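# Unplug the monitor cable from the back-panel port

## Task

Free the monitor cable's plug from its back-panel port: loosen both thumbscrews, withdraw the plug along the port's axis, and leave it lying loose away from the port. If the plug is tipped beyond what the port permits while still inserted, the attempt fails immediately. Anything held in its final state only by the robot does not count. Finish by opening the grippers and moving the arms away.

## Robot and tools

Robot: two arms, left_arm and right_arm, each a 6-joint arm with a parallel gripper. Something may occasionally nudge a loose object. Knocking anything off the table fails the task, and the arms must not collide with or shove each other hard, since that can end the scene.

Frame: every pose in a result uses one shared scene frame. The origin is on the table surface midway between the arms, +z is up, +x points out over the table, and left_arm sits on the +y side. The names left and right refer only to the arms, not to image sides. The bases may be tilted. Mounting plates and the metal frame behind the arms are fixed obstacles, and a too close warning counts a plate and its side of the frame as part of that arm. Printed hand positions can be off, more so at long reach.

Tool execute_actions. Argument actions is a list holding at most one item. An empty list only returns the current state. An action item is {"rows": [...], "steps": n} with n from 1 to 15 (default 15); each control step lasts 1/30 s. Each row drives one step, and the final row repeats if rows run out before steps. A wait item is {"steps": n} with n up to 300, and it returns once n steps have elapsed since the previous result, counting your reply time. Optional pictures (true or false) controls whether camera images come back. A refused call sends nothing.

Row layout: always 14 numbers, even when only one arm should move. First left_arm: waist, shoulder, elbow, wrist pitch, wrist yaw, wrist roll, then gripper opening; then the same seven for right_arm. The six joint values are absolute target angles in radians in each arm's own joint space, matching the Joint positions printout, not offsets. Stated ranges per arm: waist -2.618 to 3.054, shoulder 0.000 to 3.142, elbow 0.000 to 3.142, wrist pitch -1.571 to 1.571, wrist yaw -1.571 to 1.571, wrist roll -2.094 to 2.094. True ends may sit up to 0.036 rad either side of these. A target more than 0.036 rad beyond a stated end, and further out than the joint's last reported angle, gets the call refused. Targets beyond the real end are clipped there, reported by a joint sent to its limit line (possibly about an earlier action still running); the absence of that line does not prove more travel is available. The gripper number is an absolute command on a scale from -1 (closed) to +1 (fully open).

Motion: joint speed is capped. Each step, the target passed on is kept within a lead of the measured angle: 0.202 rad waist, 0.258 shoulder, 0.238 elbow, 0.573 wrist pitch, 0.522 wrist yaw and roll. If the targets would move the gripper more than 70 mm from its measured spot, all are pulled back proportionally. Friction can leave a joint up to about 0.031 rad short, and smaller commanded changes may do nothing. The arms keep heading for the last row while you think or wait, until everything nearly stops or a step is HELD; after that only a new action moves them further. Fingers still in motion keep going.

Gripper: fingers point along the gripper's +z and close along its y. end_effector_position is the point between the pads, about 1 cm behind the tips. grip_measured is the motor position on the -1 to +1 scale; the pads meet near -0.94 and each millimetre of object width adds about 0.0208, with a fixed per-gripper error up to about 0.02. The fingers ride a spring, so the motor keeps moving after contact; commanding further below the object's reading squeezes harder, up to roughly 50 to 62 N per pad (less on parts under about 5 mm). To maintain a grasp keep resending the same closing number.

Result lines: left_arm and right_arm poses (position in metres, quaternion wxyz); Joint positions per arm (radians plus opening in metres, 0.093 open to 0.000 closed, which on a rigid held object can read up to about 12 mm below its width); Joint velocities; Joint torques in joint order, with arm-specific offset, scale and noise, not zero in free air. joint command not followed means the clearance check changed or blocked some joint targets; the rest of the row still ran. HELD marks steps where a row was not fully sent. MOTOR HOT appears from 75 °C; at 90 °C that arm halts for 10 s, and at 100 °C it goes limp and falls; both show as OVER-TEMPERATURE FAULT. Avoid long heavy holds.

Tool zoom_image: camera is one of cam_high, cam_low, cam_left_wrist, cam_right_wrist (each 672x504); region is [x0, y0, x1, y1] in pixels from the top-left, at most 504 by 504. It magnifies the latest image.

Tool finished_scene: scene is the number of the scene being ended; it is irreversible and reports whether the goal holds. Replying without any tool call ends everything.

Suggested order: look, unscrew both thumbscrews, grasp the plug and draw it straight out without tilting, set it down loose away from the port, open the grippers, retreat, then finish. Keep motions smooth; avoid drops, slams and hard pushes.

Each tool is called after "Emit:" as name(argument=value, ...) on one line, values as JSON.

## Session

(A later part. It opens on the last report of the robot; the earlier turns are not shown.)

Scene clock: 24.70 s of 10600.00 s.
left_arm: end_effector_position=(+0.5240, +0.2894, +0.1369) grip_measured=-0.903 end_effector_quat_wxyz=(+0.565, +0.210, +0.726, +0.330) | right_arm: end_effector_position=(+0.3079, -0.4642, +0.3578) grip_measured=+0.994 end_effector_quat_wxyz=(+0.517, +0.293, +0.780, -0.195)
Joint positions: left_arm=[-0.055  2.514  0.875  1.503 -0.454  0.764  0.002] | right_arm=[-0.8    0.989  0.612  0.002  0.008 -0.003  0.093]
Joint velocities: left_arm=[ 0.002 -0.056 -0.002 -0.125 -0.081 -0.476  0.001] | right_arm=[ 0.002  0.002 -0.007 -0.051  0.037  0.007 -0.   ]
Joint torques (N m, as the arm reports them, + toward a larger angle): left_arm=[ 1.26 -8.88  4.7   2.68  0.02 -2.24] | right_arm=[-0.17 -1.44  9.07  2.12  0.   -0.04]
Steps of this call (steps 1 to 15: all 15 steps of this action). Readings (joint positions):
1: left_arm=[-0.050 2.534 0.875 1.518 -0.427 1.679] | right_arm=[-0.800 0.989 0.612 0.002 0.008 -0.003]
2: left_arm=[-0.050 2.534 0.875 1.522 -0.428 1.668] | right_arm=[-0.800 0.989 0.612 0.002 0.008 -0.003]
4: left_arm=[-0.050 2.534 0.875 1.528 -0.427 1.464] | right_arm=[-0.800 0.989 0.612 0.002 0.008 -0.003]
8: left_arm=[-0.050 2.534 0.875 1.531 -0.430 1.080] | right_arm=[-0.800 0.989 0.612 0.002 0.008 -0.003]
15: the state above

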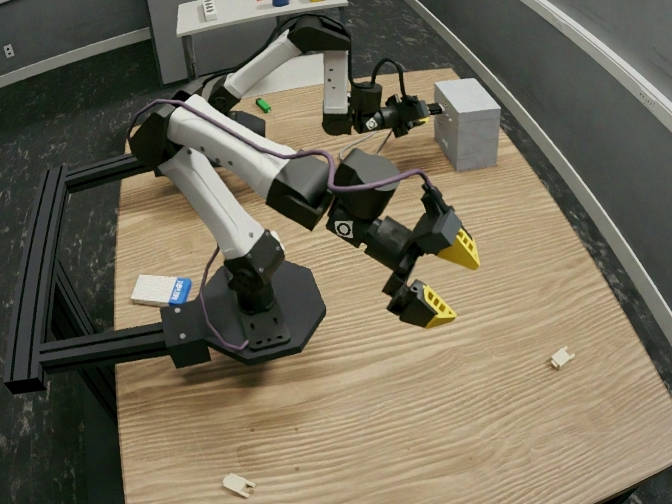

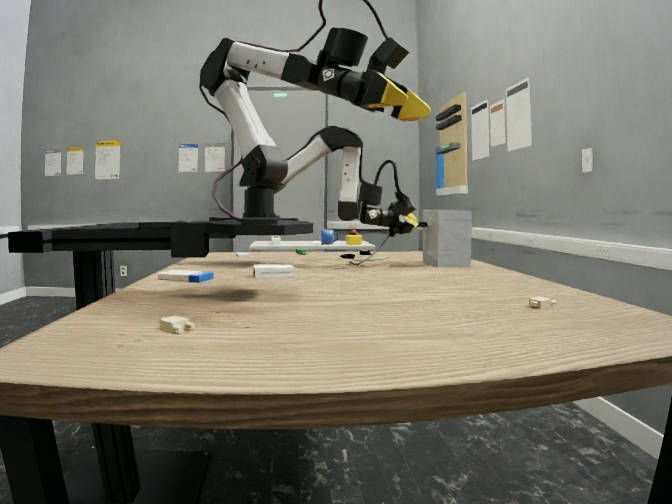

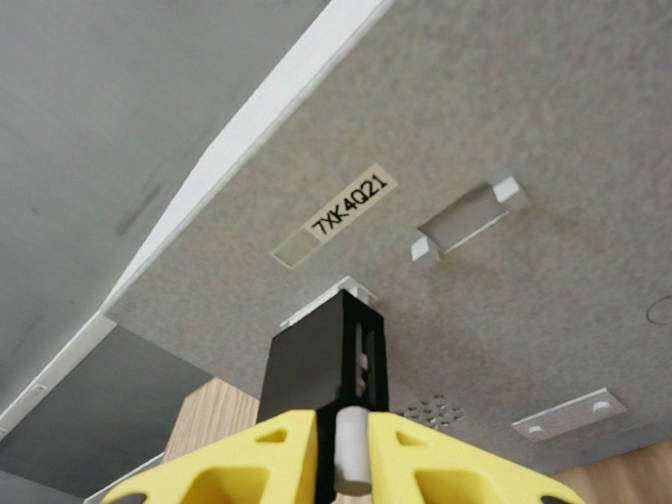

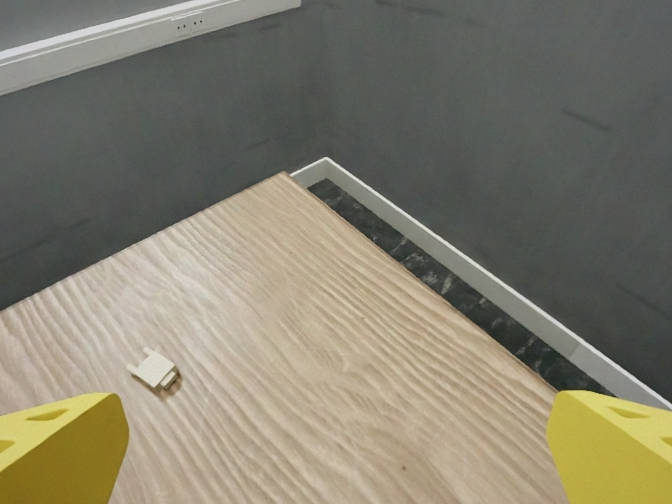

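Emit:
execute_actions(actions=[{"rows":[[-0.065,2.515,0.89,1.49,-0.5,0.85,-0.6,-0.8,1,0.6,0,0,0,1],[-0.065,2.515,0.89,1.49,-0.5,0.85,-0.6,-0.8,1,0.6,0,0,0,1],[-0.065,2.515,0.89,1.49,-0.5,2.09,-0.6,-0.8,1,0.6,0,0,0,1]]}], pictures=false)

Emit:
execute_actions(actions=[{"rows":[[-0.065,2.515,0.89,1.49,-0.5,1.95,-0.92,-0.8,1,0.6,0,0,0,1],[-0.065,2.515,0.89,1.49,-0.5,1.95,-0.92,-0.8,1,0.6,0,0,0,1],[-0.065,2.515,0.89,1.49,-0.5,0.7,-0.92,-0.8,1,0.6,0,0,0,1]]}], pictures=false)

Emit:
execute_actions(actions=[{"rows":[[-0.065,2.515,0.89,1.49,-0.5,0.85,-0.6,-0.8,1,0.6,0,0,0,1],[-0.065,2.515,0.89,1.49,-0.5,0.85,-0.6,-0.8,1,0.6,0,0,0,1],[-0.065,2.515,0.89,1.49,-0.5,2.09,-0.6,-0.8,1,0.6,0,0,0,1]]}], pictures=false)

Emit:
execute_actions(actions=[{"rows":[[-0.065,2.515,0.89,1.49,-0.5,1.95,-0.92,-0.8,1,0.6,0,0,0,1],[-0.065,2.515,0.89,1.49,-0.5,1.95,-0.92,-0.8,1,0.6,0,0,0,1],[-0.065,2.515,0.89,1.49,-0.5,0.7,-0.92,-0.8,1,0.6,0,0,0,1]]}], pictures=false)

Scene clock: 31.63 s of 10600.00 s.
left_arm: end_effector_position=(+0.5218, +0.2840, +0.1295) grip_measured=-0.601 end_effector_quat_wxyz=(+0.290, +0.578, +0.503, +0.574) | right_arm: end_effector_position=(+0.3079, -0.4642, +0.3578) grip_measured=+0.994 end_effector_quat_wxyz=(+0.517, +0.293, +0.780, -0.195)
Joint positions: left_arm=[-0.071  2.513  0.876  1.464 -0.47   1.894  0.016] | right_arm=[-0.8    0.989  0.612  0.002  0.008 -0.003  0.093]
Joint velocities: left_arm=[ 0.007  0.012 -0.002 -0.081 -0.037  1.165  0.001] | right_arm=[ 0.007  0.002 -0.002  0.037  0.022 -0.022 -0.   ]
Joint torques (N m, as the arm reports them, + toward a larger angle): left_arm=[  0.58 -10.23   4.61   2.66  -0.38   0.18] | right_arm=[-0.35 -1.45  9.11  2.08  0.05 -0.01]
Steps of this call (steps 1 to 30: the robot went on to your last target; steps 31 to 90: nothing new was sent; then 3.43 s passed at rest; steps 91 to 105: all 15 steps of this action). Readings (joint positions):
91: left_arm=[-0.060 2.507 0.875 1.501 -0.460 0.742] | right_arm=[-0.800 0.989 0.612 0.002 0.008 -0.003]
92: left_arm=[-0.065 2.507 0.876 1.503 -0.464 0.762] | right_arm=[-0.800 0.989 0.612 0.002 0.008 -0.003]
94: left_arm=[-0.066 2.507 0.876 1.500 -0.473 0.948] | right_arm=[-0.800 0.989 0.612 0.002 0.008 -0.003]
98: left_arm=[-0.067 2.507 0.876 1.492 -0.475 1.343] | right_arm=[-0.800 0.989 0.612 0.002 0.008 -0.003]
105: the state above

Scene clock: 32.13 s of 10600.00 s.
left_arm: end_effector_position=(+0.5229, +0.2840, +0.1376) grip_measured=-0.909 end_effector_quat_wxyz=(+0.551, +0.240, +0.716, +0.355) | right_arm: end_effector_position=(+0.3079, -0.4642, +0.3578) grip_measured=+0.994 end_effector_quat_wxyz=(+0.517, +0.293, +0.780, -0.195)
Joint positions: left_arm=[-0.072  2.514  0.876  1.503 -0.474  0.85   0.002] | right_arm=[-0.8    0.989  0.612  0.002  0.008 -0.003  0.093]
Joint velocities: left_arm=[-0.007 -0.017 -0.002  0.066 -0.066 -0.945 -0.   ] | right_arm=[-0.007 -0.012  0.002  0.022 -0.037  0.037  0.   ]
Joint torques (N m, as the arm reports them, + toward a larger angle): left_arm=[  0.59 -10.25   4.7    2.04  -0.23  -0.16] | right_arm=[-0.29 -1.68  9.29  2.1  -0.01 -0.03]
Steps of this call (steps 1 to 15: all 15 steps of this action). Readings (joint positions):
1: left_arm=[-0.071 2.514 0.876 1.462 -0.468 1.908] | right_arm=[-0.800 0.989 0.612 0.002 0.008 -0.003]
2: left_arm=[-0.072 2.514 0.876 1.468 -0.466 1.912] | right_arm=[-0.800 0.989 0.612 0.002 0.008 -0.003]
4: left_arm=[-0.072 2.514 0.876 1.474 -0.465 1.729] | right_arm=[-0.800 0.989 0.612 0.002 0.008 -0.003]
8: left_arm=[-0.072 2.514 0.876 1.487 -0.464 1.332] | right_arm=[-0.800 0.989 0.612 0.002 0.008 -0.003]
15: the state above

Scene clock: 32.63 s of 10600.00 s.
left_arm: end_effector_position=(+0.5215, +0.2854, +0.1308) grip_measured=-0.602 end_effector_quat_wxyz=(+0.279, +0.581, +0.496, +0.582) | right_arm: end_effector_position=(+0.3079, -0.4642, +0.3578) grip_measured=+0.994 end_effector_quat_wxyz=(+0.517, +0.293, +0.780, -0.195)
Joint positions: left_arm=[-0.072  2.514  0.876  1.472 -0.482  1.924  0.016] | right_arm=[-0.8    0.989  0.612  0.002  0.008 -0.003  0.093]
Joint velocities: left_arm=[-0.002  0.002 -0.012 -0.168  0.037  1.004 -0.   ] | right_arm=[-0.007 -0.012 -0.007 -0.11  -0.022  0.022 -0.   ]
Joint torques (N m, as the arm reports them, + toward a larger angle): left_arm=[  0.68 -10.34   4.59   2.69  -0.29   0.12] | right_arm=[-0.28 -1.69  9.2   2.06  0.01 -0.1 ]
Steps of this call (steps 1 to 15: all 15 steps of this action). Readings (joint positions):
1: left_arm=[-0.072 2.514 0.876 1.505 -0.475 0.843] | right_arm=[-0.800 0.989 0.612 0.002 0.008 -0.003]
2: left_arm=[-0.072 2.514 0.876 1.504 -0.478 0.843] | right_arm=[-0.800 0.989 0.612 0.002 0.008 -0.003]
4: left_arm=[-0.072 2.514 0.876 1.503 -0.484 1.026] | right_arm=[-0.800 0.989 0.612 0.002 0.008 -0.003]
8: left_arm=[-0.072 2.514 0.876 1.500 -0.486 1.422] | right_arm=[-0.800 0.989 0.612 0.002 0.008 -0.003]
15: the state above

Scene clock: 33.13 s of 10600.00 s.
left_arm: end_effector_position=(+0.5225, +0.2848, +0.1368) grip_measured=-0.907 end_effector_quat_wxyz=(+0.547, +0.242, +0.717, +0.360) | right_arm: end_effector_position=(+0.3079, -0.4642, +0.3578) grip_measured=+0.994 end_effector_quat_wxyz=(+0.517, +0.293, +0.780, -0.195)
Joint positions: left_arm=[-0.073  2.514  0.876  1.499 -0.481  0.857  0.002] | right_arm=[-0.8    0.989  0.612  0.002  0.008 -0.003  0.093]
Joint velocities: left_arm=[-0.002 -0.002 -0.012  0.022 -0.022 -0.989 -0.   ] | right_arm=[-0.007 -0.017 -0.002 -0.066 -0.022 -0.066 -0.   ]
Joint torques (N m, as the arm reports them, + toward a larger angle): left_arm=[  0.56 -10.41   4.44   2.11  -0.23  -0.15] | right_arm=[-0.2  -1.36  9.15  2.12  0.05 -0.01]
Steps of this call (steps 1 to 15: all 15 steps of this action). Readings (joint positions):
1: left_arm=[-0.072 2.514 0.876 1.468 -0.480 1.932] | right_arm=[-0.800 0.989 0.612 0.002 0.008 -0.003]
2: left_arm=[-0.073 2.514 0.876 1.471 -0.478 1.932] | right_arm=[-0.800 0.989 0.612 0.002 0.008 -0.003]
4: left_arm=[-0.073 2.514 0.876 1.474 -0.476 1.748] | right_arm=[-0.800 0.989 0.612 0.002 0.008 -0.003]
8: left_arm=[-0.073 2.514 0.876 1.484 -0.475 1.351] | right_arm=[-0.800 0.989 0.612 0.002 0.008 -0.003]
15: the state above

Working smoothly; extending the range to 1.9→0.7 and batching.

Emit:
execute_actions(actions=[{"rows":[[-0.065,2.515,0.89,1.49,-0.5,0.72,-0.6,-0.8,1,0.6,0,0,0,1],[-0.065,2.515,0.89,1.49,-0.5,0.72,-0.6,-0.8,1,0.6,0,0,0,1],[-0.065,2.515,0.89,1.49,-0.5,2.09,-0.6,-0.8,1,0.6,0,0,0,1]]}], pictures=false)

Emit:
execute_actions(actions=[{"rows":[[-0.065,2.515,0.89,1.49,-0.5,1.95,-0.92,-0.8,1,0.6,0,0,0,1],[-0.065,2.515,0.89,1.49,-0.5,1.95,-0.92,-0.8,1,0.6,0,0,0,1],[-0.065,2.515,0.89,1.49,-0.5,0.5,-0.92,-0.8,1,0.6,0,0,0,1]]}], pictures=false)

Emit:
execute_actions(actions=[{"rows":[[-0.065,2.515,0.89,1.49,-0.5,0.72,-0.6,-0.8,1,0.6,0,0,0,1],[-0.065,2.515,0.89,1.49,-0.5,0.72,-0.6,-0.8,1,0.6,0,0,0,1],[-0.065,2.515,0.89,1.49,-0.5,2.09,-0.6,-0.8,1,0.6,0,0,0,1]]}], pictures=false)

Emit:
execute_actions(actions=[{"rows":[[-0.065,2.515,0.89,1.49,-0.5,1.95,-0.92,-0.8,1,0.6,0,0,0,1],[-0.065,2.515,0.89,1.49,-0.5,1.95,-0.92,-0.8,1,0.6,0,0,0,1],[-0.065,2.515,0.89,1.49,-0.5,0.5,-0.92,-0.8,1,0.6,0,0,0,1]]}], pictures=false)

Emit:
execute_actions(actions=[{"rows":[[-0.065,2.515,0.89,1.49,-0.5,0.72,-0.6,-0.8,1,0.6,0,0,0,1],[-0.065,2.515,0.89,1.49,-0.5,0.72,-0.6,-0.8,1,0.6,0,0,0,1],[-0.065,2.515,0.89,1.49,-0.5,2.09,-0.6,-0.8,1,0.6,0,0,0,1]]}], pictures=false)

Emit:
execute_actions(actions=[{"rows":[[-0.065,2.515,0.89,1.49,-0.5,1.95,-0.92,-0.8,1,0.6,0,0,0,1],[-0.065,2.515,0.89,1.49,-0.5,1.95,-0.92,-0.8,1,0.6,0,0,0,1],[-0.065,2.515,0.89,1.49,-0.5,0.5,-0.92,-0.8,1,0.6,0,0,0,1]]}], pictures=false)

Emit:
execute_actions(actions=[{"rows":[[-0.065,2.515,0.89,1.49,-0.5,0.72,-0.6,-0.8,1,0.6,0,0,0,1],[-0.065,2.515,0.89,1.49,-0.5,0.72,-0.6,-0.8,1,0.6,0,0,0,1],[-0.065,2.515,0.89,1.49,-0.5,2.09,-0.6,-0.8,1,0.6,0,0,0,1]]}], pictures=false)

Emit:
execute_actions(actions=[{"rows":[[-0.065,2.515,0.89,1.49,-0.5,1.95,-0.92,-0.8,1,0.6,0,0,0,1],[-0.065,2.515,0.89,1.49,-0.5,1.95,-0.92,-0.8,1,0.6,0,0,0,1],[-0.065,2.515,0.89,1.49,-0.5,0.5,-0.92,-0.8,1,0.6,0,0,0,1]]}], pictures=false)

Emit:
execute_actions(actions=[{"rows":[[-0.065,2.515,0.89,1.49,-0.5,0.72,-0.6,-0.8,1,0.6,0,0,0,1],[-0.065,2.515,0.89,1.49,-0.5,0.72,-0.6,-0.8,1,0.6,0,0,0,1],[-0.065,2.515,0.89,1.49,-0.5,2.09,-0.6,-0.8,1,0.6,0,0,0,1]]}], pictures=false)

Emit:
execute_actions(actions=[{"rows":[[-0.065,2.515,0.89,1.49,-0.5,1.95,-0.92,-0.8,1,0.6,0,0,0,1],[-0.065,2.515,0.89,1.49,-0.5,1.95,-0.92,-0.8,1,0.6,0,0,0,1],[-0.065,2.515,0.89,1.49,-0.5,0.5,-0.92,-0.8,1,0.6,0,0,0,1]]}], pictures=false)

Emit:
execute_actions(actions=[{"rows":[[-0.065,2.515,0.89,1.49,-0.5,0.72,-0.6,-0.8,1,0.6,0,0,0,1],[-0.065,2.515,0.89,1.49,-0.5,0.72,-0.6,-0.8,1,0.6,0,0,0,1],[-0.065,2.515,0.89,1.49,-0.5,2.09,-0.6,-0.8,1,0.6,0,0,0,1]]}], pictures=false)

Emit:
execute_actions(actions=[{"rows":[[-0.065,2.515,0.89,1.49,-0.5,1.95,-0.92,-0.8,1,0.6,0,0,0,1],[-0.065,2.515,0.89,1.49,-0.5,1.95,-0.92,-0.8,1,0.6,0,0,0,1],[-0.065,2.515,0.89,1.49,-0.5,0.5,-0.92,-0.8,1,0.6,0,0,0,1]]}], pictures=false)

Emit:
execute_actions(actions=[{"rows":[[-0.065,2.515,0.89,1.49,-0.5,0.72,-0.6,-0.8,1,0.6,0,0,0,1],[-0.065,2.515,0.89,1.49,-0.5,0.72,-0.6,-0.8,1,0.6,0,0,0,1],[-0.065,2.515,0.89,1.49,-0.5,2.09,-0.6,-0.8,1,0.6,0,0,0,1]]}], pictures=false)

Emit:
execute_actions(actions=[{"rows":[[-0.065,2.515,0.89,1.49,-0.5,1.95,-0.92,-0.8,1,0.6,0,0,0,1],[-0.065,2.515,0.89,1.49,-0.5,1.95,-0.92,-0.8,1,0.6,0,0,0,1],[-0.065,2.515,0.89,1.49,-0.5,0.5,-0.92,-0.8,1,0.6,0,0,0,1]]}], pictures=false)

Emit:
execute_actions(actions=[{"rows":[[-0.065,2.515,0.89,1.49,-0.5,0.72,-0.6,-0.8,1,0.6,0,0,0,1],[-0.065,2.515,0.89,1.49,-0.5,0.72,-0.6,-0.8,1,0.6,0,0,0,1],[-0.065,2.515,0.89,1.49,-0.5,2.09,-0.6,-0.8,1,0.6,0,0,0,1]]}], pictures=false)

Emit:
execute_actions(actions=[{"rows":[[-0.065,2.515,0.89,1.49,-0.5,1.95,-0.92,-0.8,1,0.6,0,0,0,1],[-0.065,2.515,0.89,1.49,-0.5,1.95,-0.92,-0.8,1,0.6,0,0,0,1],[-0.065,2.515,0.89,1.49,-0.5,0.5,-0.92,-0.8,1,0.6,0,0,0,1]]}], pictures=false)

Emit:
execute_actions(actions=[{"rows":[[-0.065,2.515,0.89,1.49,-0.5,0.72,-0.6,-0.8,1,0.6,0,0,0,1],[-0.065,2.515,0.89,1.49,-0.5,0.72,-0.6,-0.8,1,0.6,0,0,0,1],[-0.065,2.515,0.89,1.49,-0.5,2.09,-0.6,-0.8,1,0.6,0,0,0,1]]}], pictures=false)

Emit:
execute_actions(actions=[{"rows":[[-0.065,2.515,0.89,1.49,-0.5,1.95,-0.92,-0.8,1,0.6,0,0,0,1],[-0.065,2.515,0.89,1.49,-0.5,1.95,-0.92,-0.8,1,0.6,0,0,0,1],[-0.065,2.515,0.89,1.49,-0.5,0.5,-0.92,-0.8,1,0.6,0,0,0,1]]}], pictures=false)

Emit:
execute_actions(actions=[{"rows":[[-0.065,2.515,0.89,1.49,-0.5,0.72,-0.6,-0.8,1,0.6,0,0,0,1],[-0.065,2.515,0.89,1.49,-0.5,0.72,-0.6,-0.8,1,0.6,0,0,0,1],[-0.065,2.515,0.89,1.49,-0.5,2.09,-0.6,-0.8,1,0.6,0,0,0,1]]}], pictures=false)

Emit:
execute_actions(actions=[{"rows":[[-0.065,2.515,0.89,1.49,-0.5,1.95,-0.92,-0.8,1,0.6,0,0,0,1],[-0.065,2.515,0.89,1.49,-0.5,1.95,-0.92,-0.8,1,0.6,0,0,0,1],[-0.065,2.515,0.89,1.49,-0.5,0.5,-0.92,-0.8,1,0.6,0,0,0,1]]}], pictures=false)

Emit:
execute_actions(actions=[{"rows":[[-0.065,2.515,0.89,1.49,-0.5,0.72,-0.6,-0.8,1,0.6,0,0,0,1],[-0.065,2.515,0.89,1.49,-0.5,0.72,-0.6,-0.8,1,0.6,0,0,0,1],[-0.065,2.515,0.89,1.49,-0.5,1.92,-0.6,-0.8,1,0.6,0,0,0,1]]}])

Emit:
zoom_image(camera="cam_left_wrist", region=[220,264,460,504])

Scene clock: 64.47 s of 10600.00 s.
left_arm: end_effector_position=(+0.5216, +0.2860, +0.1322) grip_measured=-0.602 end_effector_quat_wxyz=(+0.294, +0.566, +0.510, +0.577) | right_arm: end_effector_position=(+0.3079, -0.4642, +0.3578) grip_measured=+0.994 end_effector_quat_wxyz=(+0.517, +0.293, +0.780, -0.195)
Joint positions: left_arm=[-0.072  2.514  0.876  1.478 -0.485  1.876  0.016] | right_arm=[-0.8    0.989  0.612  0.002  0.008 -0.003  0.093]
Joint velocities: left_arm=[ 0.022 -0.012 -0.007 -0.183  0.022  1.355 -0.001] | right_arm=[ 0.002  0.002 -0.012  0.037  0.007 -0.066 -0.   ]
Joint torques (N m, as the arm reports them, + toward a larger angle): left_arm=[  0.58 -10.24   4.69   2.66  -0.22   0.15] | right_arm=[-0.23 -1.49  9.11  2.11  0.03 -0.04]
Steps of this call (steps 1 to 30: the robot went on to your last target; steps 31 to 90: nothing new was sent; then 27.83 s passed at rest; steps 91 to 105: all 15 steps of this action). Readings (joint positions):
91: left_arm=[-0.073 2.514 0.876 1.503 -0.486 0.718] | right_arm=[-0.800 0.989 0.612 0.002 0.008 -0.003]
92: left_arm=[-0.073 2.514 0.876 1.503 -0.486 0.718] | right_arm=[-0.800 0.989 0.612 0.002 0.008 -0.003]
94: left_arm=[-0.073 2.514 0.876 1.502 -0.487 0.900] | right_arm=[-0.800 0.989 0.612 0.002 0.008 -0.003]
98: left_arm=[-0.072 2.514 0.876 1.500 -0.489 1.297] | right_arm=[-0.800 0.989 0.612 0.002 0.008 -0.003]
105: the state above

Scene clock: 64.97 s of 10600.00 s.
left_arm: end_effector_position=(+0.5222, +0.2862, +0.1366) grip_measured=-0.907 end_effector_quat_wxyz=(+0.567, +0.193, +0.732, +0.325) | right_arm: end_effector_position=(+0.3079, -0.4642, +0.3578) grip_measured=+0.994 end_effector_quat_wxyz=(+0.517, +0.293, +0.780, -0.195)
Joint positions: left_arm=[-0.072  2.514  0.876  1.498 -0.487  0.726  0.002] | right_arm=[-0.8    0.989  0.612  0.002  0.008 -0.003  0.093]
Joint velocities: left_arm=[-0.027 -0.002  0.012  0.007 -0.051 -1.414  0.001] | right_arm=[ 0.027 -0.012 -0.002 -0.022 -0.037 -0.007  0.   ]
Joint torques (N m, as the arm reports them, + toward a larger angle): left_arm=[  0.56 -10.36   4.57   2.14  -0.1   -0.25] | right_arm=[-0.48 -1.76  9.13  2.09  0.04 -0.04]
Steps of this call (steps 1 to 15: all 15 steps of this action). Readings (joint positions):
1: left_arm=[-0.072 2.514 0.876 1.472 -0.485 1.893] | right_arm=[-0.800 0.989 0.612 0.002 0.008 -0.003]
2: left_arm=[-0.072 2.514 0.876 1.474 -0.483 1.901] | right_arm=[-0.800 0.989 0.612 0.002 0.008 -0.003]
4: left_arm=[-0.072 2.514 0.876 1.476 -0.480 1.718] | right_arm=[-0.800 0.989 0.612 0.002 0.008 -0.003]
8: left_arm=[-0.072 2.514 0.876 1.484 -0.479 1.321] | right_arm=[-0.800 0.989 0.612 0.002 0.008 -0.003]
15: the state above

Scene clock: 65.47 s of 10600.00 s.
left_arm: end_effector_position=(+0.5216, +0.2859, +0.1322) grip_measured=-0.602 end_effector_quat_wxyz=(+0.294, +0.566, +0.510, +0.577) | right_arm: end_effector_position=(+0.3079, -0.4642, +0.3578) grip_measured=+0.994 end_effector_quat_wxyz=(+0.517, +0.293, +0.780, -0.195)
Joint positions: left_arm=[-0.072  2.514  0.876  1.478 -0.485  1.876  0.016] | right_arm=[-0.8    0.989  0.612  0.002  0.008 -0.003  0.093]
Joint velocities: left_arm=[-0.002  0.007 -0.002 -0.198 -0.007  1.326 -0.001] | right_arm=[-0.007 -0.002  0.002 -0.066  0.007  0.007 -0.001]
Joint torques (N m, as the arm reports them, + toward a larger angle): left_arm=[  0.54 -10.3    4.58   2.67  -0.3    0.11] | right_arm=[-0.32 -1.47  9.1   2.02  0.06  0.02]
Steps of this call (steps 1 to 15: all 15 steps of this action). Readings (joint positions):
1: left_arm=[-0.072 2.514 0.876 1.500 -0.488 0.718] | right_arm=[-0.800 0.989 0.612 0.002 0.008 -0.003]
2: left_arm=[-0.072 2.514 0.876 1.500 -0.487 0.718] | right_arm=[-0.800 0.989 0.612 0.002 0.008 -0.003]
4: left_arm=[-0.072 2.514 0.876 1.499 -0.487 0.900] | right_arm=[-0.800 0.989 0.612 0.002 0.008 -0.003]
8: left_arm=[-0.072 2.514 0.876 1.498 -0.488 1.296] | right_arm=[-0.800 0.989 0.612 0.002 0.008 -0.003]
15: the state above

Scene clock: 65.97 s of 10600.00 s.
left_arm: end_effector_position=(+0.5222, +0.2862, +0.1367) grip_measured=-0.907 end_effector_quat_wxyz=(+0.567, +0.193, +0.731, +0.325) | right_arm: end_effector_position=(+0.3079, -0.4642, +0.3578) grip_measured=+0.994 end_effector_quat_wxyz=(+0.517, +0.293, +0.780, -0.195)
Joint positions: left_arm=[-0.072  2.514  0.876  1.498 -0.487  0.726  0.002] | right_arm=[-0.8    0.989  0.612  0.002  0.008 -0.003  0.093]
Joint velocities: left_arm=[-0.007  0.012 -0.007  0.066 -0.037 -1.37  -0.   ] | right_arm=[ 0.007 -0.012 -0.007  0.022  0.007  0.022 -0.001]
Joint torques (N m, as the arm reports them, + toward a larger angle): left_arm=[  0.54 -10.17   4.54   2.11  -0.11  -0.23] | right_arm=[-0.37 -1.53  9.04  2.08  0.02 -0.02]
Steps of this call (steps 1 to 15: all 15 steps of this action). Readings (joint positions):
1: left_arm=[-0.072 2.514 0.876 1.472 -0.484 1.893] | right_arm=[-0.800 0.989 0.612 0.002 0.008 -0.003]
2: left_arm=[-0.072 2.514 0.876 1.474 -0.483 1.901] | right_arm=[-0.800 0.989 0.612 0.002 0.008 -0.003]
4: left_arm=[-0.072 2.514 0.876 1.475 -0.481 1.718] | right_arm=[-0.800 0.989 0.612 0.002 0.008 -0.003]
8: left_arm=[-0.072 2.514 0.876 1.484 -0.479 1.321] | right_arm=[-0.800 0.989 0.612 0.002 0.008 -0.003]
15: the state above

Scene clock: 66.47 s of 10600.00 s.
left_arm: end_effector_position=(+0.5216, +0.2859, +0.1321) grip_measured=-0.602 end_effector_quat_wxyz=(+0.294, +0.566, +0.510, +0.577) | right_arm: end_effector_position=(+0.3079, -0.4642, +0.3578) grip_measured=+0.994 end_effector_quat_wxyz=(+0.517, +0.293, +0.780, -0.195)
Joint positions: left_arm=[-0.072  2.514  0.876  1.478 -0.485  1.876  0.016] | right_arm=[-0.8    0.989  0.612  0.002  0.008 -0.003  0.093]
Joint velocities: left_arm=[ 0.002  0.022  0.002 -0.227  0.007  1.282  0.   ] | right_arm=[-0.012 -0.002 -0.002 -0.081 -0.095  0.022 -0.   ]
Joint torques (N m, as the arm reports them, + toward a larger angle): left_arm=[  0.47 -10.37   4.59   2.68  -0.24   0.16] | right_arm=[-0.35 -1.54  9.1   2.06  0.01 -0.03]
Steps of this call (steps 1 to 15: all 15 steps of this action). Readings (joint positions):
1: left_arm=[-0.072 2.514 0.876 1.500 -0.488 0.718] | right_arm=[-0.800 0.989 0.612 0.002 0.008 -0.003]
2: left_arm=[-0.072 2.514 0.876 1.500 -0.487 0.718] | right_arm=[-0.800 0.989 0.612 0.002 0.008 -0.003]
4: left_arm=[-0.072 2.514 0.876 1.499 -0.487 0.900] | right_arm=[-0.800 0.989 0.612 0.002 0.008 -0.003]
8: left_arm=[-0.072 2.514 0.876 1.498 -0.488 1.297] | right_arm=[-0.800 0.989 0.612 0.002 0.008 -0.003]
15: the state above

Scene clock: 66.97 s of 10600.00 s.
left_arm: end_effector_position=(+0.5222, +0.2862, +0.1367) grip_measured=-0.907 end_effector_quat_wxyz=(+0.567, +0.193, +0.731, +0.325) | right_arm: end_effector_position=(+0.3079, -0.4642, +0.3578) grip_measured=+0.994 end_effector_quat_wxyz=(+0.517, +0.293, +0.780, -0.195)
Joint positions: left_arm=[-0.072  2.514  0.876  1.498 -0.487  0.727  0.002] | right_arm=[-0.8    0.989  0.612  0.002  0.008 -0.003  0.093]
Joint velocities: left_arm=[ 0.002  0.007 -0.002  0.051 -0.081 -1.385 -0.001] | right_arm=[-0.022  0.002 -0.002 -0.095 -0.037 -0.007 -0.001]
Joint torques (N m, as the arm reports them, + toward a larger angle): left_arm=[  0.41 -10.29   4.52   2.1   -0.14  -0.29] | right_arm=[-0.38 -1.46  9.11  2.13  0.03 -0.01]
Steps of this call (steps 1 to 15: all 15 steps of this action). Readings (joint positions):
1: left_arm=[-0.072 2.514 0.876 1.472 -0.485 1.893] | right_arm=[-0.800 0.989 0.612 0.002 0.008 -0.003]
2: left_arm=[-0.072 2.514 0.876 1.474 -0.483 1.901] | right_arm=[-0.800 0.989 0.612 0.002 0.008 -0.003]
4: left_arm=[-0.072 2.514 0.876 1.476 -0.481 1.718] | right_arm=[-0.800 0.989 0.612 0.002 0.008 -0.003]
8: left_arm=[-0.072 2.514 0.876 1.484 -0.479 1.321] | right_arm=[-0.800 0.989 0.612 0.002 0.008 -0.003]
15: the state above

Scene clock: 67.47 s of 10600.00 s.
left_arm: end_effector_position=(+0.5216, +0.2860, +0.1320) grip_measured=-0.602 end_effector_quat_wxyz=(+0.294, +0.566, +0.510, +0.577) | right_arm: end_effector_position=(+0.3079, -0.4642, +0.3578) grip_measured=+0.994 end_effector_quat_wxyz=(+0.517, +0.293, +0.780, -0.195)
Joint positions: left_arm=[-0.072  2.514  0.876  1.477 -0.485  1.876  0.016] | right_arm=[-0.8    0.989  0.612  0.002  0.008 -0.003  0.093]
Joint velocities: left_arm=[-0.002  0.007 -0.012 -0.198  0.037  1.341 -0.001] | right_arm=[-0.012 -0.002  0.017 -0.125 -0.066 -0.037 -0.   ]
Joint torques (N m, as the arm reports them, + toward a larger angle): left_arm=[  0.53 -10.29   4.65   2.71  -0.28   0.17] | right_arm=[-0.29 -1.51  9.09  2.07  0.04 -0.05]
Steps of this call (steps 1 to 15: all 15 steps of this action). Readings (joint positions):
1: left_arm=[-0.072 2.514 0.876 1.500 -0.488 0.718] | right_arm=[-0.800 0.989 0.612 0.002 0.008 -0.003]
2: left_arm=[-0.072 2.514 0.876 1.500 -0.486 0.718] | right_arm=[-0.800 0.989 0.612 0.002 0.008 -0.003]
4: left_arm=[-0.072 2.514 0.876 1.500 -0.487 0.900] | right_arm=[-0.800 0.989 0.612 0.002 0.008 -0.003]
8: left_arm=[-0.072 2.514 0.876 1.498 -0.488 1.297] | right_arm=[-0.800 0.989 0.612 0.002 0.008 -0.003]
15: the state above

Scene clock: 67.97 s of 10600.00 s.
left_arm: end_effector_position=(+0.5222, +0.2861, +0.1366) grip_measured=-0.907 end_effector_quat_wxyz=(+0.567, +0.193, +0.731, +0.325) | right_arm: end_effector_position=(+0.3079, -0.4642, +0.3578) grip_measured=+0.994 end_effector_quat_wxyz=(+0.517, +0.293, +0.780, -0.195)
Joint positions: left_arm=[-0.072  2.514  0.876  1.498 -0.487  0.727  0.002] | right_arm=[-0.8    0.989  0.612  0.002  0.008 -0.003  0.093]
Joint velocities: left_arm=[-0.002 -0.002 -0.027  0.007 -0.007 -1.399 -0.001] | right_arm=[ 0.017  0.002 -0.007 -0.066  0.066  0.007 -0.001]
Joint torques (N m, as the arm reports them, + toward a larger angle): left_arm=[  0.72 -10.34   4.62   2.12  -0.12  -0.24] | right_arm=[-0.23 -1.36  9.04  2.05  0.03  0.01]
Steps of this call (steps 1 to 15: all 15 steps of this action). Readings (joint positions):
1: left_arm=[-0.072 2.514 0.876 1.472 -0.484 1.893] | right_arm=[-0.800 0.989 0.612 0.002 0.008 -0.003]
2: left_arm=[-0.072 2.514 0.876 1.474 -0.482 1.901] | right_arm=[-0.800 0.989 0.612 0.002 0.008 -0.003]
4: left_arm=[-0.072 2.514 0.876 1.475 -0.481 1.718] | right_arm=[-0.800 0.989 0.612 0.002 0.008 -0.003]
8: left_arm=[-0.072 2.514 0.876 1.484 -0.479 1.321] | right_arm=[-0.800 0.989 0.612 0.002 0.008 -0.003]
15: the state above

Scene clock: 68.47 s of 10600.00 s.
left_arm: end_effector_position=(+0.5216, +0.2859, +0.1320) grip_measured=-0.602 end_effector_quat_wxyz=(+0.294, +0.567, +0.510, +0.577) | right_arm: end_effector_position=(+0.3079, -0.4642, +0.3578) grip_measured=+0.994 end_effector_quat_wxyz=(+0.517, +0.293, +0.780, -0.195)
Joint positions: left_arm=[-0.072  2.514  0.876  1.477 -0.485  1.876  0.016] | right_arm=[-0.8    0.989  0.612  0.002  0.008 -0.003  0.093]
Joint velocities: left_arm=[-0.002 -0.002 -0.012 -0.168  0.022  1.282 -0.001] | right_arm=[-0.007 -0.002  0.007  0.037 -0.007  0.007 -0.002]
Joint torques (N m, as the arm reports them, + toward a larger angle): left_arm=[  0.51 -10.1    4.65   2.7   -0.29   0.17] | right_arm=[-0.2  -1.45  9.28  2.18  0.02 -0.1 ]
Steps of this call (steps 1 to 15: all 15 steps of this action). Readings (joint positions):
1: left_arm=[-0.072 2.514 0.876 1.500 -0.488 0.718] | right_arm=[-0.800 0.989 0.612 0.002 0.008 -0.003]
2: left_arm=[-0.072 2.514 0.876 1.500 -0.486 0.718] | right_arm=[-0.800 0.989 0.612 0.002 0.008 -0.003]
4: left_arm=[-0.072 2.514 0.876 1.499 -0.487 0.900] | right_arm=[-0.800 0.989 0.612 0.002 0.008 -0.003]
8: left_arm=[-0.072 2.514 0.876 1.498 -0.488 1.297] | right_arm=[-0.800 0.989 0.612 0.002 0.008 -0.003]
15: the state above

Scene clock: 68.97 s of 10600.00 s.
left_arm: end_effector_position=(+0.5222, +0.2861, +0.1366) grip_measured=-0.907 end_effector_quat_wxyz=(+0.567, +0.193, +0.731, +0.325) | right_arm: end_effector_position=(+0.3079, -0.4642, +0.3578) grip_measured=+0.994 end_effector_quat_wxyz=(+0.517, +0.293, +0.780, -0.195)
Joint positions: left_arm=[-0.072  2.514  0.876  1.498 -0.487  0.727  0.002] | right_arm=[-0.8    0.989  0.612  0.002  0.008 -0.003  0.093]
Joint velocities: left_arm=[-0.002 -0.007 -0.007 -0.007 -0.081 -1.37  -0.001] | right_arm=[ 0.012  0.012 -0.027  0.051 -0.007 -0.037  0.   ]
Joint torques (N m, as the arm reports them, + toward a larger angle): left_arm=[  0.61 -10.43   4.53   2.1   -0.12  -0.3 ] | right_arm=[-0.28 -1.41  9.14  2.13  0.   -0.01]
Steps of this call (steps 1 to 15: all 15 steps of this action). Readings (joint positions):
1: left_arm=[-0.072 2.514 0.876 1.472 -0.484 1.893] | right_arm=[-0.800 0.989 0.612 0.002 0.008 -0.003]
2: left_arm=[-0.072 2.514 0.876 1.474 -0.482 1.901] | right_arm=[-0.800 0.989 0.612 0.002 0.008 -0.003]
4: left_arm=[-0.072 2.514 0.876 1.476 -0.481 1.718] | right_arm=[-0.800 0.989 0.612 0.002 0.008 -0.003]
8: left_arm=[-0.072 2.514 0.876 1.484 -0.479 1.321] | right_arm=[-0.800 0.989 0.612 0.002 0.008 -0.003]
15: the state above

Scene clock: 69.47 s of 10600.00 s.
left_arm: end_effector_position=(+0.5215, +0.2859, +0.1320) grip_measured=-0.602 end_effector_quat_wxyz=(+0.294, +0.567, +0.510, +0.577) | right_arm: end_effector_position=(+0.3079, -0.4642, +0.3578) grip_measured=+0.994 end_effector_quat_wxyz=(+0.517, +0.293, +0.780, -0.195)
Joint positions: left_arm=[-0.072  2.514  0.876  1.477 -0.485  1.876  0.016] | right_arm=[-0.8    0.989  0.612  0.002  0.008 -0.003  0.093]
Joint velocities: left_arm=[ 0.002 -0.012  0.002 -0.212  0.095  1.326  0.   ] | right_arm=[-0.007 -0.017  0.002 -0.081  0.007 -0.007  0.001]
Joint torques (N m, as the arm reports them, + toward a larger angle): left_arm=[  0.63 -10.22   4.59   2.66  -0.22   0.16] | right_arm=[-0.27 -1.38  9.21  2.06  0.   -0.02]
Steps of this call (steps 1 to 15: all 15 steps of this action). Readings (joint positions):
1: left_arm=[-0.072 2.514 0.876 1.500 -0.488 0.718] | right_arm=[-0.800 0.989 0.612 0.002 0.008 -0.003]
2: left_arm=[-0.072 2.514 0.876 1.500 -0.486 0.718] | right_arm=[-0.800 0.989 0.612 0.002 0.008 -0.003]
4: left_arm=[-0.072 2.514 0.876 1.499 -0.487 0.900] | right_arm=[-0.800 0.989 0.612 0.002 0.008 -0.003]
8: left_arm=[-0.072 2.514 0.876 1.498 -0.488 1.297] | right_arm=[-0.800 0.989 0.612 0.002 0.008 -0.003]
15: the state above

Scene clock: 69.97 s of 10600.00 s.
left_arm: end_effector_position=(+0.5222, +0.2862, +0.1367) grip_measured=-0.907 end_effector_quat_wxyz=(+0.567, +0.193, +0.731, +0.325) | right_arm: end_effector_position=(+0.3079, -0.4642, +0.3578) grip_measured=+0.994 end_effector_quat_wxyz=(+0.517, +0.293, +0.780, -0.195)
Joint positions: left_arm=[-0.072  2.514  0.876  1.498 -0.487  0.727  0.002] | right_arm=[-0.8    0.989  0.612  0.002  0.008 -0.003  0.093]
Joint velocities: left_arm=[ 0.002 -0.007  0.022  0.051 -0.081 -1.326 -0.002] | right_arm=[-0.022  0.012  0.012 -0.066 -0.051 -0.022 -0.001]
Joint torques (N m, as the arm reports them, + toward a larger angle): left_arm=[  0.6  -10.08   4.66   2.11  -0.07  -0.24] | right_arm=[-0.31 -1.35  9.21  2.15  0.08 -0.04]
Steps of this call (steps 1 to 15: all 15 steps of this action). Readings (joint positions):
1: left_arm=[-0.072 2.514 0.876 1.472 -0.484 1.893] | right_arm=[-0.800 0.989 0.612 0.002 0.008 -0.003]
2: left_arm=[-0.072 2.514 0.876 1.474 -0.483 1.901] | right_arm=[-0.800 0.989 0.612 0.002 0.008 -0.003]
4: left_arm=[-0.072 2.514 0.876 1.476 -0.481 1.718] | right_arm=[-0.800 0.989 0.612 0.002 0.008 -0.003]
8: left_arm=[-0.072 2.514 0.876 1.484 -0.480 1.321] | right_arm=[-0.800 0.989 0.612 0.002 0.008 -0.003]
15: the state above

Scene clock: 70.47 s of 10600.00 s.
left_arm: end_effector_position=(+0.5216, +0.2859, +0.1320) grip_measured=-0.602 end_effector_quat_wxyz=(+0.294, +0.567, +0.510, +0.577) | right_arm: end_effector_position=(+0.3079, -0.4642, +0.3578) grip_measured=+0.994 end_effector_quat_wxyz=(+0.517, +0.293, +0.780, -0.195)
Joint positions: left_arm=[-0.072  2.514  0.876  1.477 -0.485  1.876  0.016] | right_arm=[-0.8    0.989  0.612  0.002  0.008 -0.003  0.093]
Joint velocities: left_arm=[ 0.012 -0.017 -0.007 -0.168 -0.022  1.37   0.   ] | right_arm=[ 0.017 -0.007 -0.007 -0.022 -0.022 -0.022 -0.   ]
Joint torques (N m, as the arm reports them, + toward a larger angle): left_arm=[  0.52 -10.25   4.56   2.66  -0.22   0.1 ] | right_arm=[-0.52 -1.59  9.08  2.1   0.01 -0.03]
Steps of this call (steps 1 to 15: all 15 steps of this action). Readings (joint positions):
1: left_arm=[-0.072 2.514 0.876 1.500 -0.488 0.718] | right_arm=[-0.800 0.989 0.612 0.002 0.008 -0.003]
2: left_arm=[-0.072 2.514 0.876 1.500 -0.486 0.718] | right_arm=[-0.800 0.989 0.612 0.002 0.008 -0.003]
4: left_arm=[-0.072 2.514 0.876 1.499 -0.487 0.900] | right_arm=[-0.800 0.989 0.612 0.002 0.008 -0.003]
8: left_arm=[-0.072 2.514 0.876 1.498 -0.488 1.297] | right_arm=[-0.800 0.989 0.612 0.002 0.008 -0.003]
15: the state above

Scene clock: 70.97 s of 10600.00 s.
left_arm: end_effector_position=(+0.5222, +0.2862, +0.1366) grip_measured=-0.907 end_effector_quat_wxyz=(+0.567, +0.193, +0.731, +0.325) | right_arm: end_effector_position=(+0.3079, -0.4642, +0.3578) grip_measured=+0.994 end_effector_quat_wxyz=(+0.517, +0.293, +0.780, -0.195)
Joint positions: left_arm=[-0.072  2.514  0.876  1.498 -0.487  0.727  0.002] | right_arm=[-0.8    0.989  0.612  0.002  0.008 -0.003  0.093]
Joint velocities: left_arm=[ 0.002 -0.017 -0.012  0.022 -0.051 -1.385 -0.   ] | right_arm=[-0.022 -0.002  0.002 -0.007  0.007 -0.066  0.001]
Joint torques (N m, as the arm reports them, + toward a larger angle): left_arm=[  0.45 -10.29   4.59   2.1   -0.12  -0.33] | right_arm=[-0.34 -1.39  9.04  2.14 -0.02 -0.01]
Steps of this call (steps 1 to 15: all 15 steps of this action). Readings (joint positions):
1: left_arm=[-0.072 2.514 0.876 1.472 -0.484 1.893] | right_arm=[-0.800 0.989 0.612 0.002 0.008 -0.003]
2: left_arm=[-0.072 2.514 0.876 1.474 -0.483 1.901] | right_arm=[-0.800 0.989 0.612 0.002 0.008 -0.003]
4: left_arm=[-0.072 2.514 0.876 1.476 -0.481 1.718] | right_arm=[-0.800 0.989 0.612 0.002 0.008 -0.003]
8: left_arm=[-0.072 2.514 0.876 1.484 -0.480 1.321] | right_arm=[-0.800 0.989 0.612 0.002 0.008 -0.003]
15: the state above

Scene clock: 71.47 s of 10600.00 s.
left_arm: end_effector_position=(+0.5216, +0.2859, +0.1322) grip_measured=-0.602 end_effector_quat_wxyz=(+0.294, +0.566, +0.510, +0.577) | right_arm: end_effector_position=(+0.3079, -0.4642, +0.3578) grip_measured=+0.994 end_effector_quat_wxyz=(+0.517, +0.293, +0.780, -0.195)
Joint positions: left_arm=[-0.072  2.514  0.876  1.478 -0.485  1.877  0.016] | right_arm=[-0.8    0.989  0.612  0.002  0.008 -0.003  0.093]
Joint velocities: left_arm=[-0.017 -0.017 -0.002 -0.168  0.007  1.253  0.   ] | right_arm=[-0.002 -0.012  0.017  0.066  0.007  0.007  0.001]
Joint torques (N m, as the arm reports them, + toward a larger angle): left_arm=[  0.75 -10.12   4.6    2.64  -0.26   0.17] | right_arm=[-0.15 -1.45  9.16  2.    0.03  0.02]
Steps of this call (steps 1 to 15: all 15 steps of this action). Readings (joint positions):
1: left_arm=[-0.072 2.514 0.876 1.500 -0.488 0.718] | right_arm=[-0.800 0.989 0.612 0.002 0.008 -0.003]
2: left_arm=[-0.072 2.514 0.876 1.500 -0.487 0.718] | right_arm=[-0.800 0.989 0.612 0.002 0.008 -0.003]
4: left_arm=[-0.072 2.514 0.876 1.499 -0.487 0.900] | right_arm=[-0.800 0.989 0.612 0.002 0.008 -0.003]
8: left_arm=[-0.072 2.514 0.876 1.498 -0.488 1.297] | right_arm=[-0.800 0.989 0.612 0.002 0.008 -0.003]
15: the state above

Scene clock: 71.97 s of 10600.00 s.
left_arm: end_effector_position=(+0.5222, +0.2862, +0.1366) grip_measured=-0.907 end_effector_quat_wxyz=(+0.567, +0.193, +0.731, +0.325) | right_arm: end_effector_position=(+0.3079, -0.4642, +0.3578) grip_measured=+0.994 end_effector_quat_wxyz=(+0.517, +0.293, +0.780, -0.195)
Joint positions: left_arm=[-0.072  2.514  0.876  1.498 -0.487  0.727  0.002] | right_arm=[-0.8    0.989  0.612  0.002  0.008 -0.003  0.093]
Joint velocities: left_arm=[-0.002 -0.012 -0.002  0.022  0.022 -1.355  0.   ] | right_arm=[-0.017 -0.017 -0.017 -0.037 -0.037 -0.037  0.001]
Joint torques (N m, as the arm reports them, + toward a larger angle): left_arm=[  0.57 -10.24   4.56   2.12  -0.07  -0.28] | right_arm=[-0.62 -1.77  8.92  2.08  0.   -0.05]
Steps of this call (steps 1 to 15: all 15 steps of this action). Readings (joint positions):
1: left_arm=[-0.072 2.514 0.876 1.472 -0.485 1.893] | right_arm=[-0.800 0.989 0.612 0.002 0.008 -0.003]
2: left_arm=[-0.072 2.514 0.876 1.474 -0.483 1.901] | right_arm=[-0.800 0.989 0.612 0.002 0.008 -0.003]
4: left_arm=[-0.072 2.514 0.876 1.476 -0.481 1.718] | right_arm=[-0.800 0.989 0.612 0.002 0.008 -0.003]
8: left_arm=[-0.072 2.514 0.876 1.484 -0.480 1.321] | right_arm=[-0.800 0.989 0.612 0.002 0.008 -0.003]
15: the state above

Scene clock: 72.47 s of 10600.00 s.
left_arm: end_effector_position=(+0.5215, +0.2859, +0.1320) grip_measured=-0.602 end_effector_quat_wxyz=(+0.294, +0.567, +0.510, +0.577) | right_arm: end_effector_position=(+0.3079, -0.4642, +0.3578) grip_measured=+0.994 end_effector_quat_wxyz=(+0.517, +0.293, +0.780, -0.195)
Joint positions: left_arm=[-0.072  2.514  0.876  1.477 -0.485  1.876  0.016] | right_arm=[-0.8    0.989  0.612  0.002  0.008 -0.003  0.093]
Joint velocities: left_arm=[ 0.002 -0.007 -0.007 -0.198  0.11   1.37  -0.   ] | right_arm=[ 0.022 -0.022  0.012 -0.037  0.022  0.066  0.001]
Joint torques (N m, as the arm reports them, + toward a larger angle): left_arm=[  0.69 -10.2    4.55   2.69  -0.25   0.16] | right_arm=[-0.29 -1.33  9.13  2.05  0.   -0.03]
Steps of this call (steps 1 to 15: all 15 steps of this action). Readings (joint positions):
1: left_arm=[-0.072 2.514 0.876 1.500 -0.488 0.718] | right_arm=[-0.800 0.989 0.612 0.002 0.008 -0.003]
2: left_arm=[-0.072 2.514 0.876 1.500 -0.487 0.718] | right_arm=[-0.800 0.989 0.612 0.002 0.008 -0.003]
4: left_arm=[-0.072 2.514 0.876 1.499 -0.487 0.900] | right_arm=[-0.800 0.989 0.612 0.002 0.008 -0.003]
8: left_arm=[-0.072 2.514 0.876 1.498 -0.488 1.297] | right_arm=[-0.800 0.989 0.612 0.002 0.008 -0.003]
15: the state above

Scene clock: 72.97 s of 10600.00 s.
left_arm: end_effector_position=(+0.5222, +0.2862, +0.1367) grip_measured=-0.907 end_effector_quat_wxyz=(+0.567, +0.193, +0.731, +0.325) | right_arm: end_effector_position=(+0.3079, -0.4642, +0.3578) grip_measured=+0.994 end_effector_quat_wxyz=(+0.517, +0.293, +0.780, -0.195)
Joint positions: left_arm=[-0.072  2.514  0.876  1.498 -0.487  0.727  0.002] | right_arm=[-0.8    0.989  0.612  0.002  0.008 -0.003  0.093]
Joint velocities: left_arm=[-0.012 -0.002  0.002 -0.037 -0.125 -1.443  0.   ] | right_arm=[ 0.007  0.002 -0.007 -0.066  0.081 -0.022  0.   ]
Joint torques (N m, as the arm reports them, + toward a larger angle): left_arm=[  0.57 -10.36   4.64   2.08  -0.06  -0.28] | right_arm=[-0.19 -1.69  9.26  2.08 -0.06  0.  ]
Steps of this call (steps 1 to 15: all 15 steps of this action). Readings (joint positions):
1: left_arm=[-0.072 2.514 0.876 1.472 -0.484 1.893] | right_arm=[-0.800 0.989 0.612 0.002 0.008 -0.003]
2: left_arm=[-0.072 2.514 0.876 1.474 -0.483 1.901] | right_arm=[-0.800 0.989 0.612 0.002 0.008 -0.003]
4: left_arm=[-0.072 2.514 0.876 1.476 -0.481 1.718] | right_arm=[-0.800 0.989 0.612 0.002 0.008 -0.003]
8: left_arm=[-0.072 2.514 0.876 1.484 -0.480 1.321] | right_arm=[-0.800 0.989 0.612 0.002 0.008 -0.003]
15: the state above

Scene clock: 73.47 s of 10600.00 s.
left_arm: end_effector_position=(+0.5216, +0.2859, +0.1321) grip_measured=-0.602 end_effector_quat_wxyz=(+0.294, +0.567, +0.510, +0.577) | right_arm: end_effector_position=(+0.3079, -0.4642, +0.3578) grip_measured=+0.994 end_effector_quat_wxyz=(+0.517, +0.293, +0.780, -0.195)
Joint positions: left_arm=[-0.072  2.514  0.876  1.478 -0.485  1.877  0.016] | right_arm=[-0.8    0.989  0.612  0.002  0.008 -0.003  0.093]
Joint velocities: left_arm=[ 0.007  0.007 -0.017 -0.183 -0.007  1.282  0.001] | right_arm=[-0.017  0.002  0.007  0.007 -0.051 -0.037 -0.001]
Joint torques (N m, as the arm reports them, + toward a larger angle): left_arm=[  0.53 -10.29   4.62   2.67  -0.2    0.17] | right_arm=[-0.3  -1.38  9.19  2.06 -0.01 -0.03]
Steps of this call (steps 1 to 15: all 15 steps of this action). Readings (joint positions):
1: left_arm=[-0.072 2.514 0.876 1.500 -0.488 0.718] | right_arm=[-0.800 0.989 0.612 0.002 0.008 -0.003]
2: left_arm=[-0.072 2.514 0.876 1.500 -0.487 0.718] | right_arm=[-0.800 0.989 0.612 0.002 0.008 -0.003]
4: left_arm=[-0.072 2.514 0.876 1.499 -0.487 0.900] | right_arm=[-0.800 0.989 0.612 0.002 0.008 -0.003]
8: left_arm=[-0.072 2.514 0.876 1.498 -0.488 1.297] | right_arm=[-0.800 0.989 0.612 0.002 0.008 -0.003]
15: the state above

Scene clock: 73.97 s of 10600.00 s.
left_arm: end_effector_position=(+0.5222, +0.2862, +0.1367) grip_measured=-0.907 end_effector_quat_wxyz=(+0.567, +0.193, +0.731, +0.325) | right_arm: end_effector_position=(+0.3079, -0.4642, +0.3578) grip_measured=+0.994 end_effector_quat_wxyz=(+0.517, +0.293, +0.780, -0.195)
Joint positions: left_arm=[-0.072  2.514  0.876  1.498 -0.487  0.727  0.002] | right_arm=[-0.8    0.989  0.612  0.002  0.008 -0.003  0.093]
Joint velocities: left_arm=[-0.002  0.002  0.007 -0.037 -0.037 -1.355  0.   ] | right_arm=[ 0.007  0.007 -0.002 -0.007  0.022 -0.007 -0.   ]
Joint torques (N m, as the arm reports them, + toward a larger angle): left_arm=[  0.51 -10.21   4.73   2.13  -0.06  -0.27] | right_arm=[-0.45 -1.72  9.2   2.08  0.07 -0.04]
Steps of this call (steps 1 to 15: all 15 steps of this action). Readings (joint positions):
1: left_arm=[-0.072 2.514 0.876 1.472 -0.485 1.893] | right_arm=[-0.800 0.989 0.612 0.002 0.008 -0.003]
2: left_arm=[-0.072 2.514 0.876 1.474 -0.483 1.901] | right_arm=[-0.800 0.989 0.612 0.002 0.008 -0.003]
4: left_arm=[-0.072 2.514 0.876 1.476 -0.481 1.718] | right_arm=[-0.800 0.989 0.612 0.002 0.008 -0.003]
8: left_arm=[-0.072 2.514 0.876 1.484 -0.480 1.321] | right_arm=[-0.800 0.989 0.612 0.002 0.008 -0.003]
15: the state above

Scene clock: 74.47 s of 10600.00 s.
left_arm: end_effector_position=(+0.5217, +0.2862, +0.1335) grip_measured=-0.602 end_effector_quat_wxyz=(+0.325, +0.537, +0.539, +0.562) | right_arm: end_effector_position=(+0.3079, -0.4642, +0.3578) grip_measured=+0.994 end_effector_quat_wxyz=(+0.517, +0.293, +0.780, -0.195)
Joint positions: left_arm=[-0.072  2.514  0.876  1.484 -0.487  1.772  0.016] | right_arm=[-0.8    0.989  0.612  0.002  0.008 -0.003  0.093]
Joint velocities: left_arm=[ 0.002 -0.002  0.007 -0.081  0.007  0.945 -0.   ] | right_arm=[-0.017 -0.022  0.017  0.037  0.051 -0.037 -0.   ]
Joint torques (N m, as the arm reports them, + toward a larger angle): left_arm=[  0.69 -10.17   4.57   2.5   -0.2    0.13] | right_arm=[-0.2  -1.45  8.97  2.07  0.06 -0.03]
Steps of this call (steps 1 to 15: all 15 steps of this action). Readings (joint positions):
1: left_arm=[-0.072 2.514 0.876 1.500 -0.488 0.718] | right_arm=[-0.800 0.989 0.612 0.002 0.008 -0.003]
2: left_arm=[-0.072 2.514 0.876 1.500 -0.487 0.718] | right_arm=[-0.800 0.989 0.612 0.002 0.008 -0.003]
4: left_arm=[-0.072 2.514 0.876 1.500 -0.487 0.900] | right_arm=[-0.800 0.989 0.612 0.002 0.008 -0.003]
8: left_arm=[-0.072 2.514 0.876 1.498 -0.488 1.297] | right_arm=[-0.800 0.989 0.612 0.002 0.008 -0.003]
15: the state above

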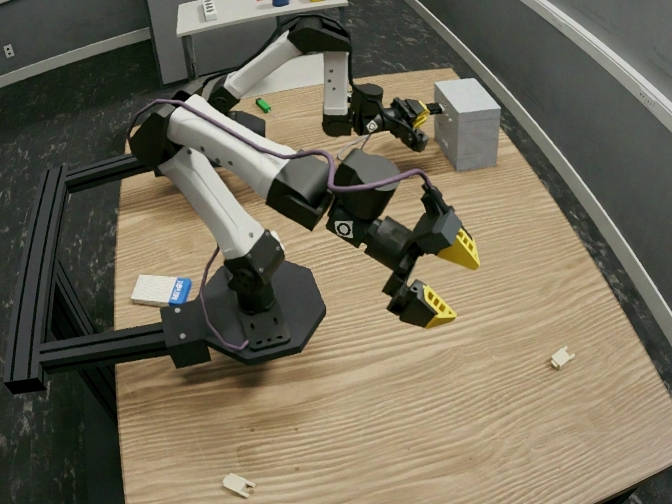

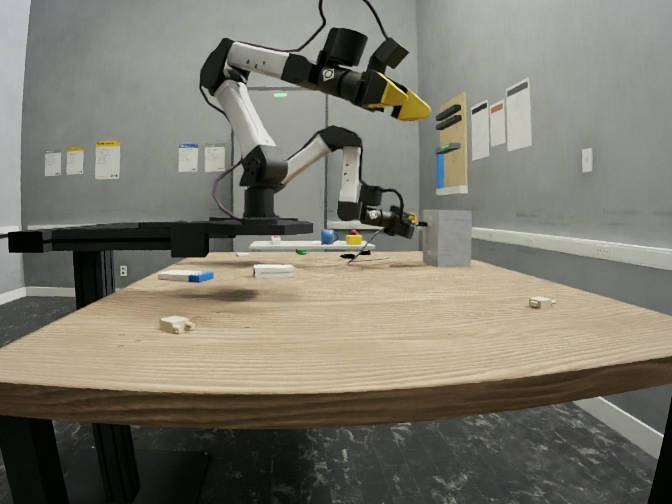

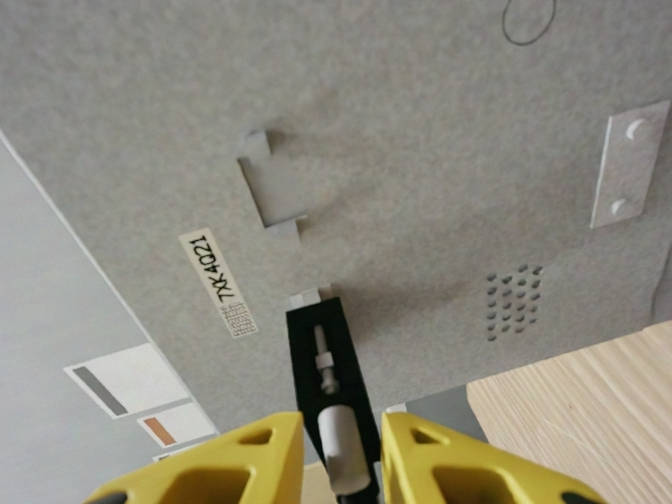

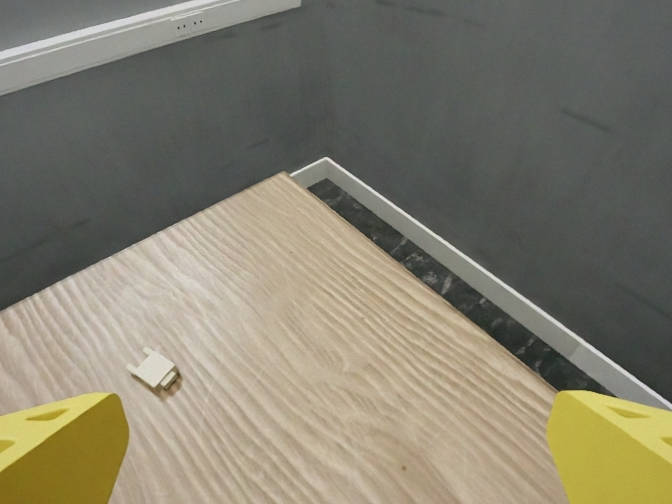

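Region (220, 264, 460, 504) of cam_left_wrist's 672x504 image, scaled by 2.100, with more detail than that image has.

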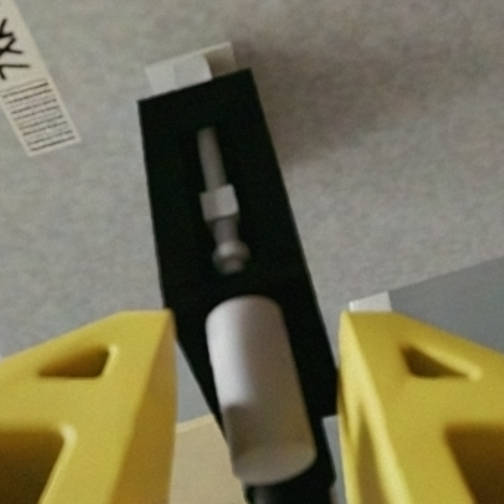

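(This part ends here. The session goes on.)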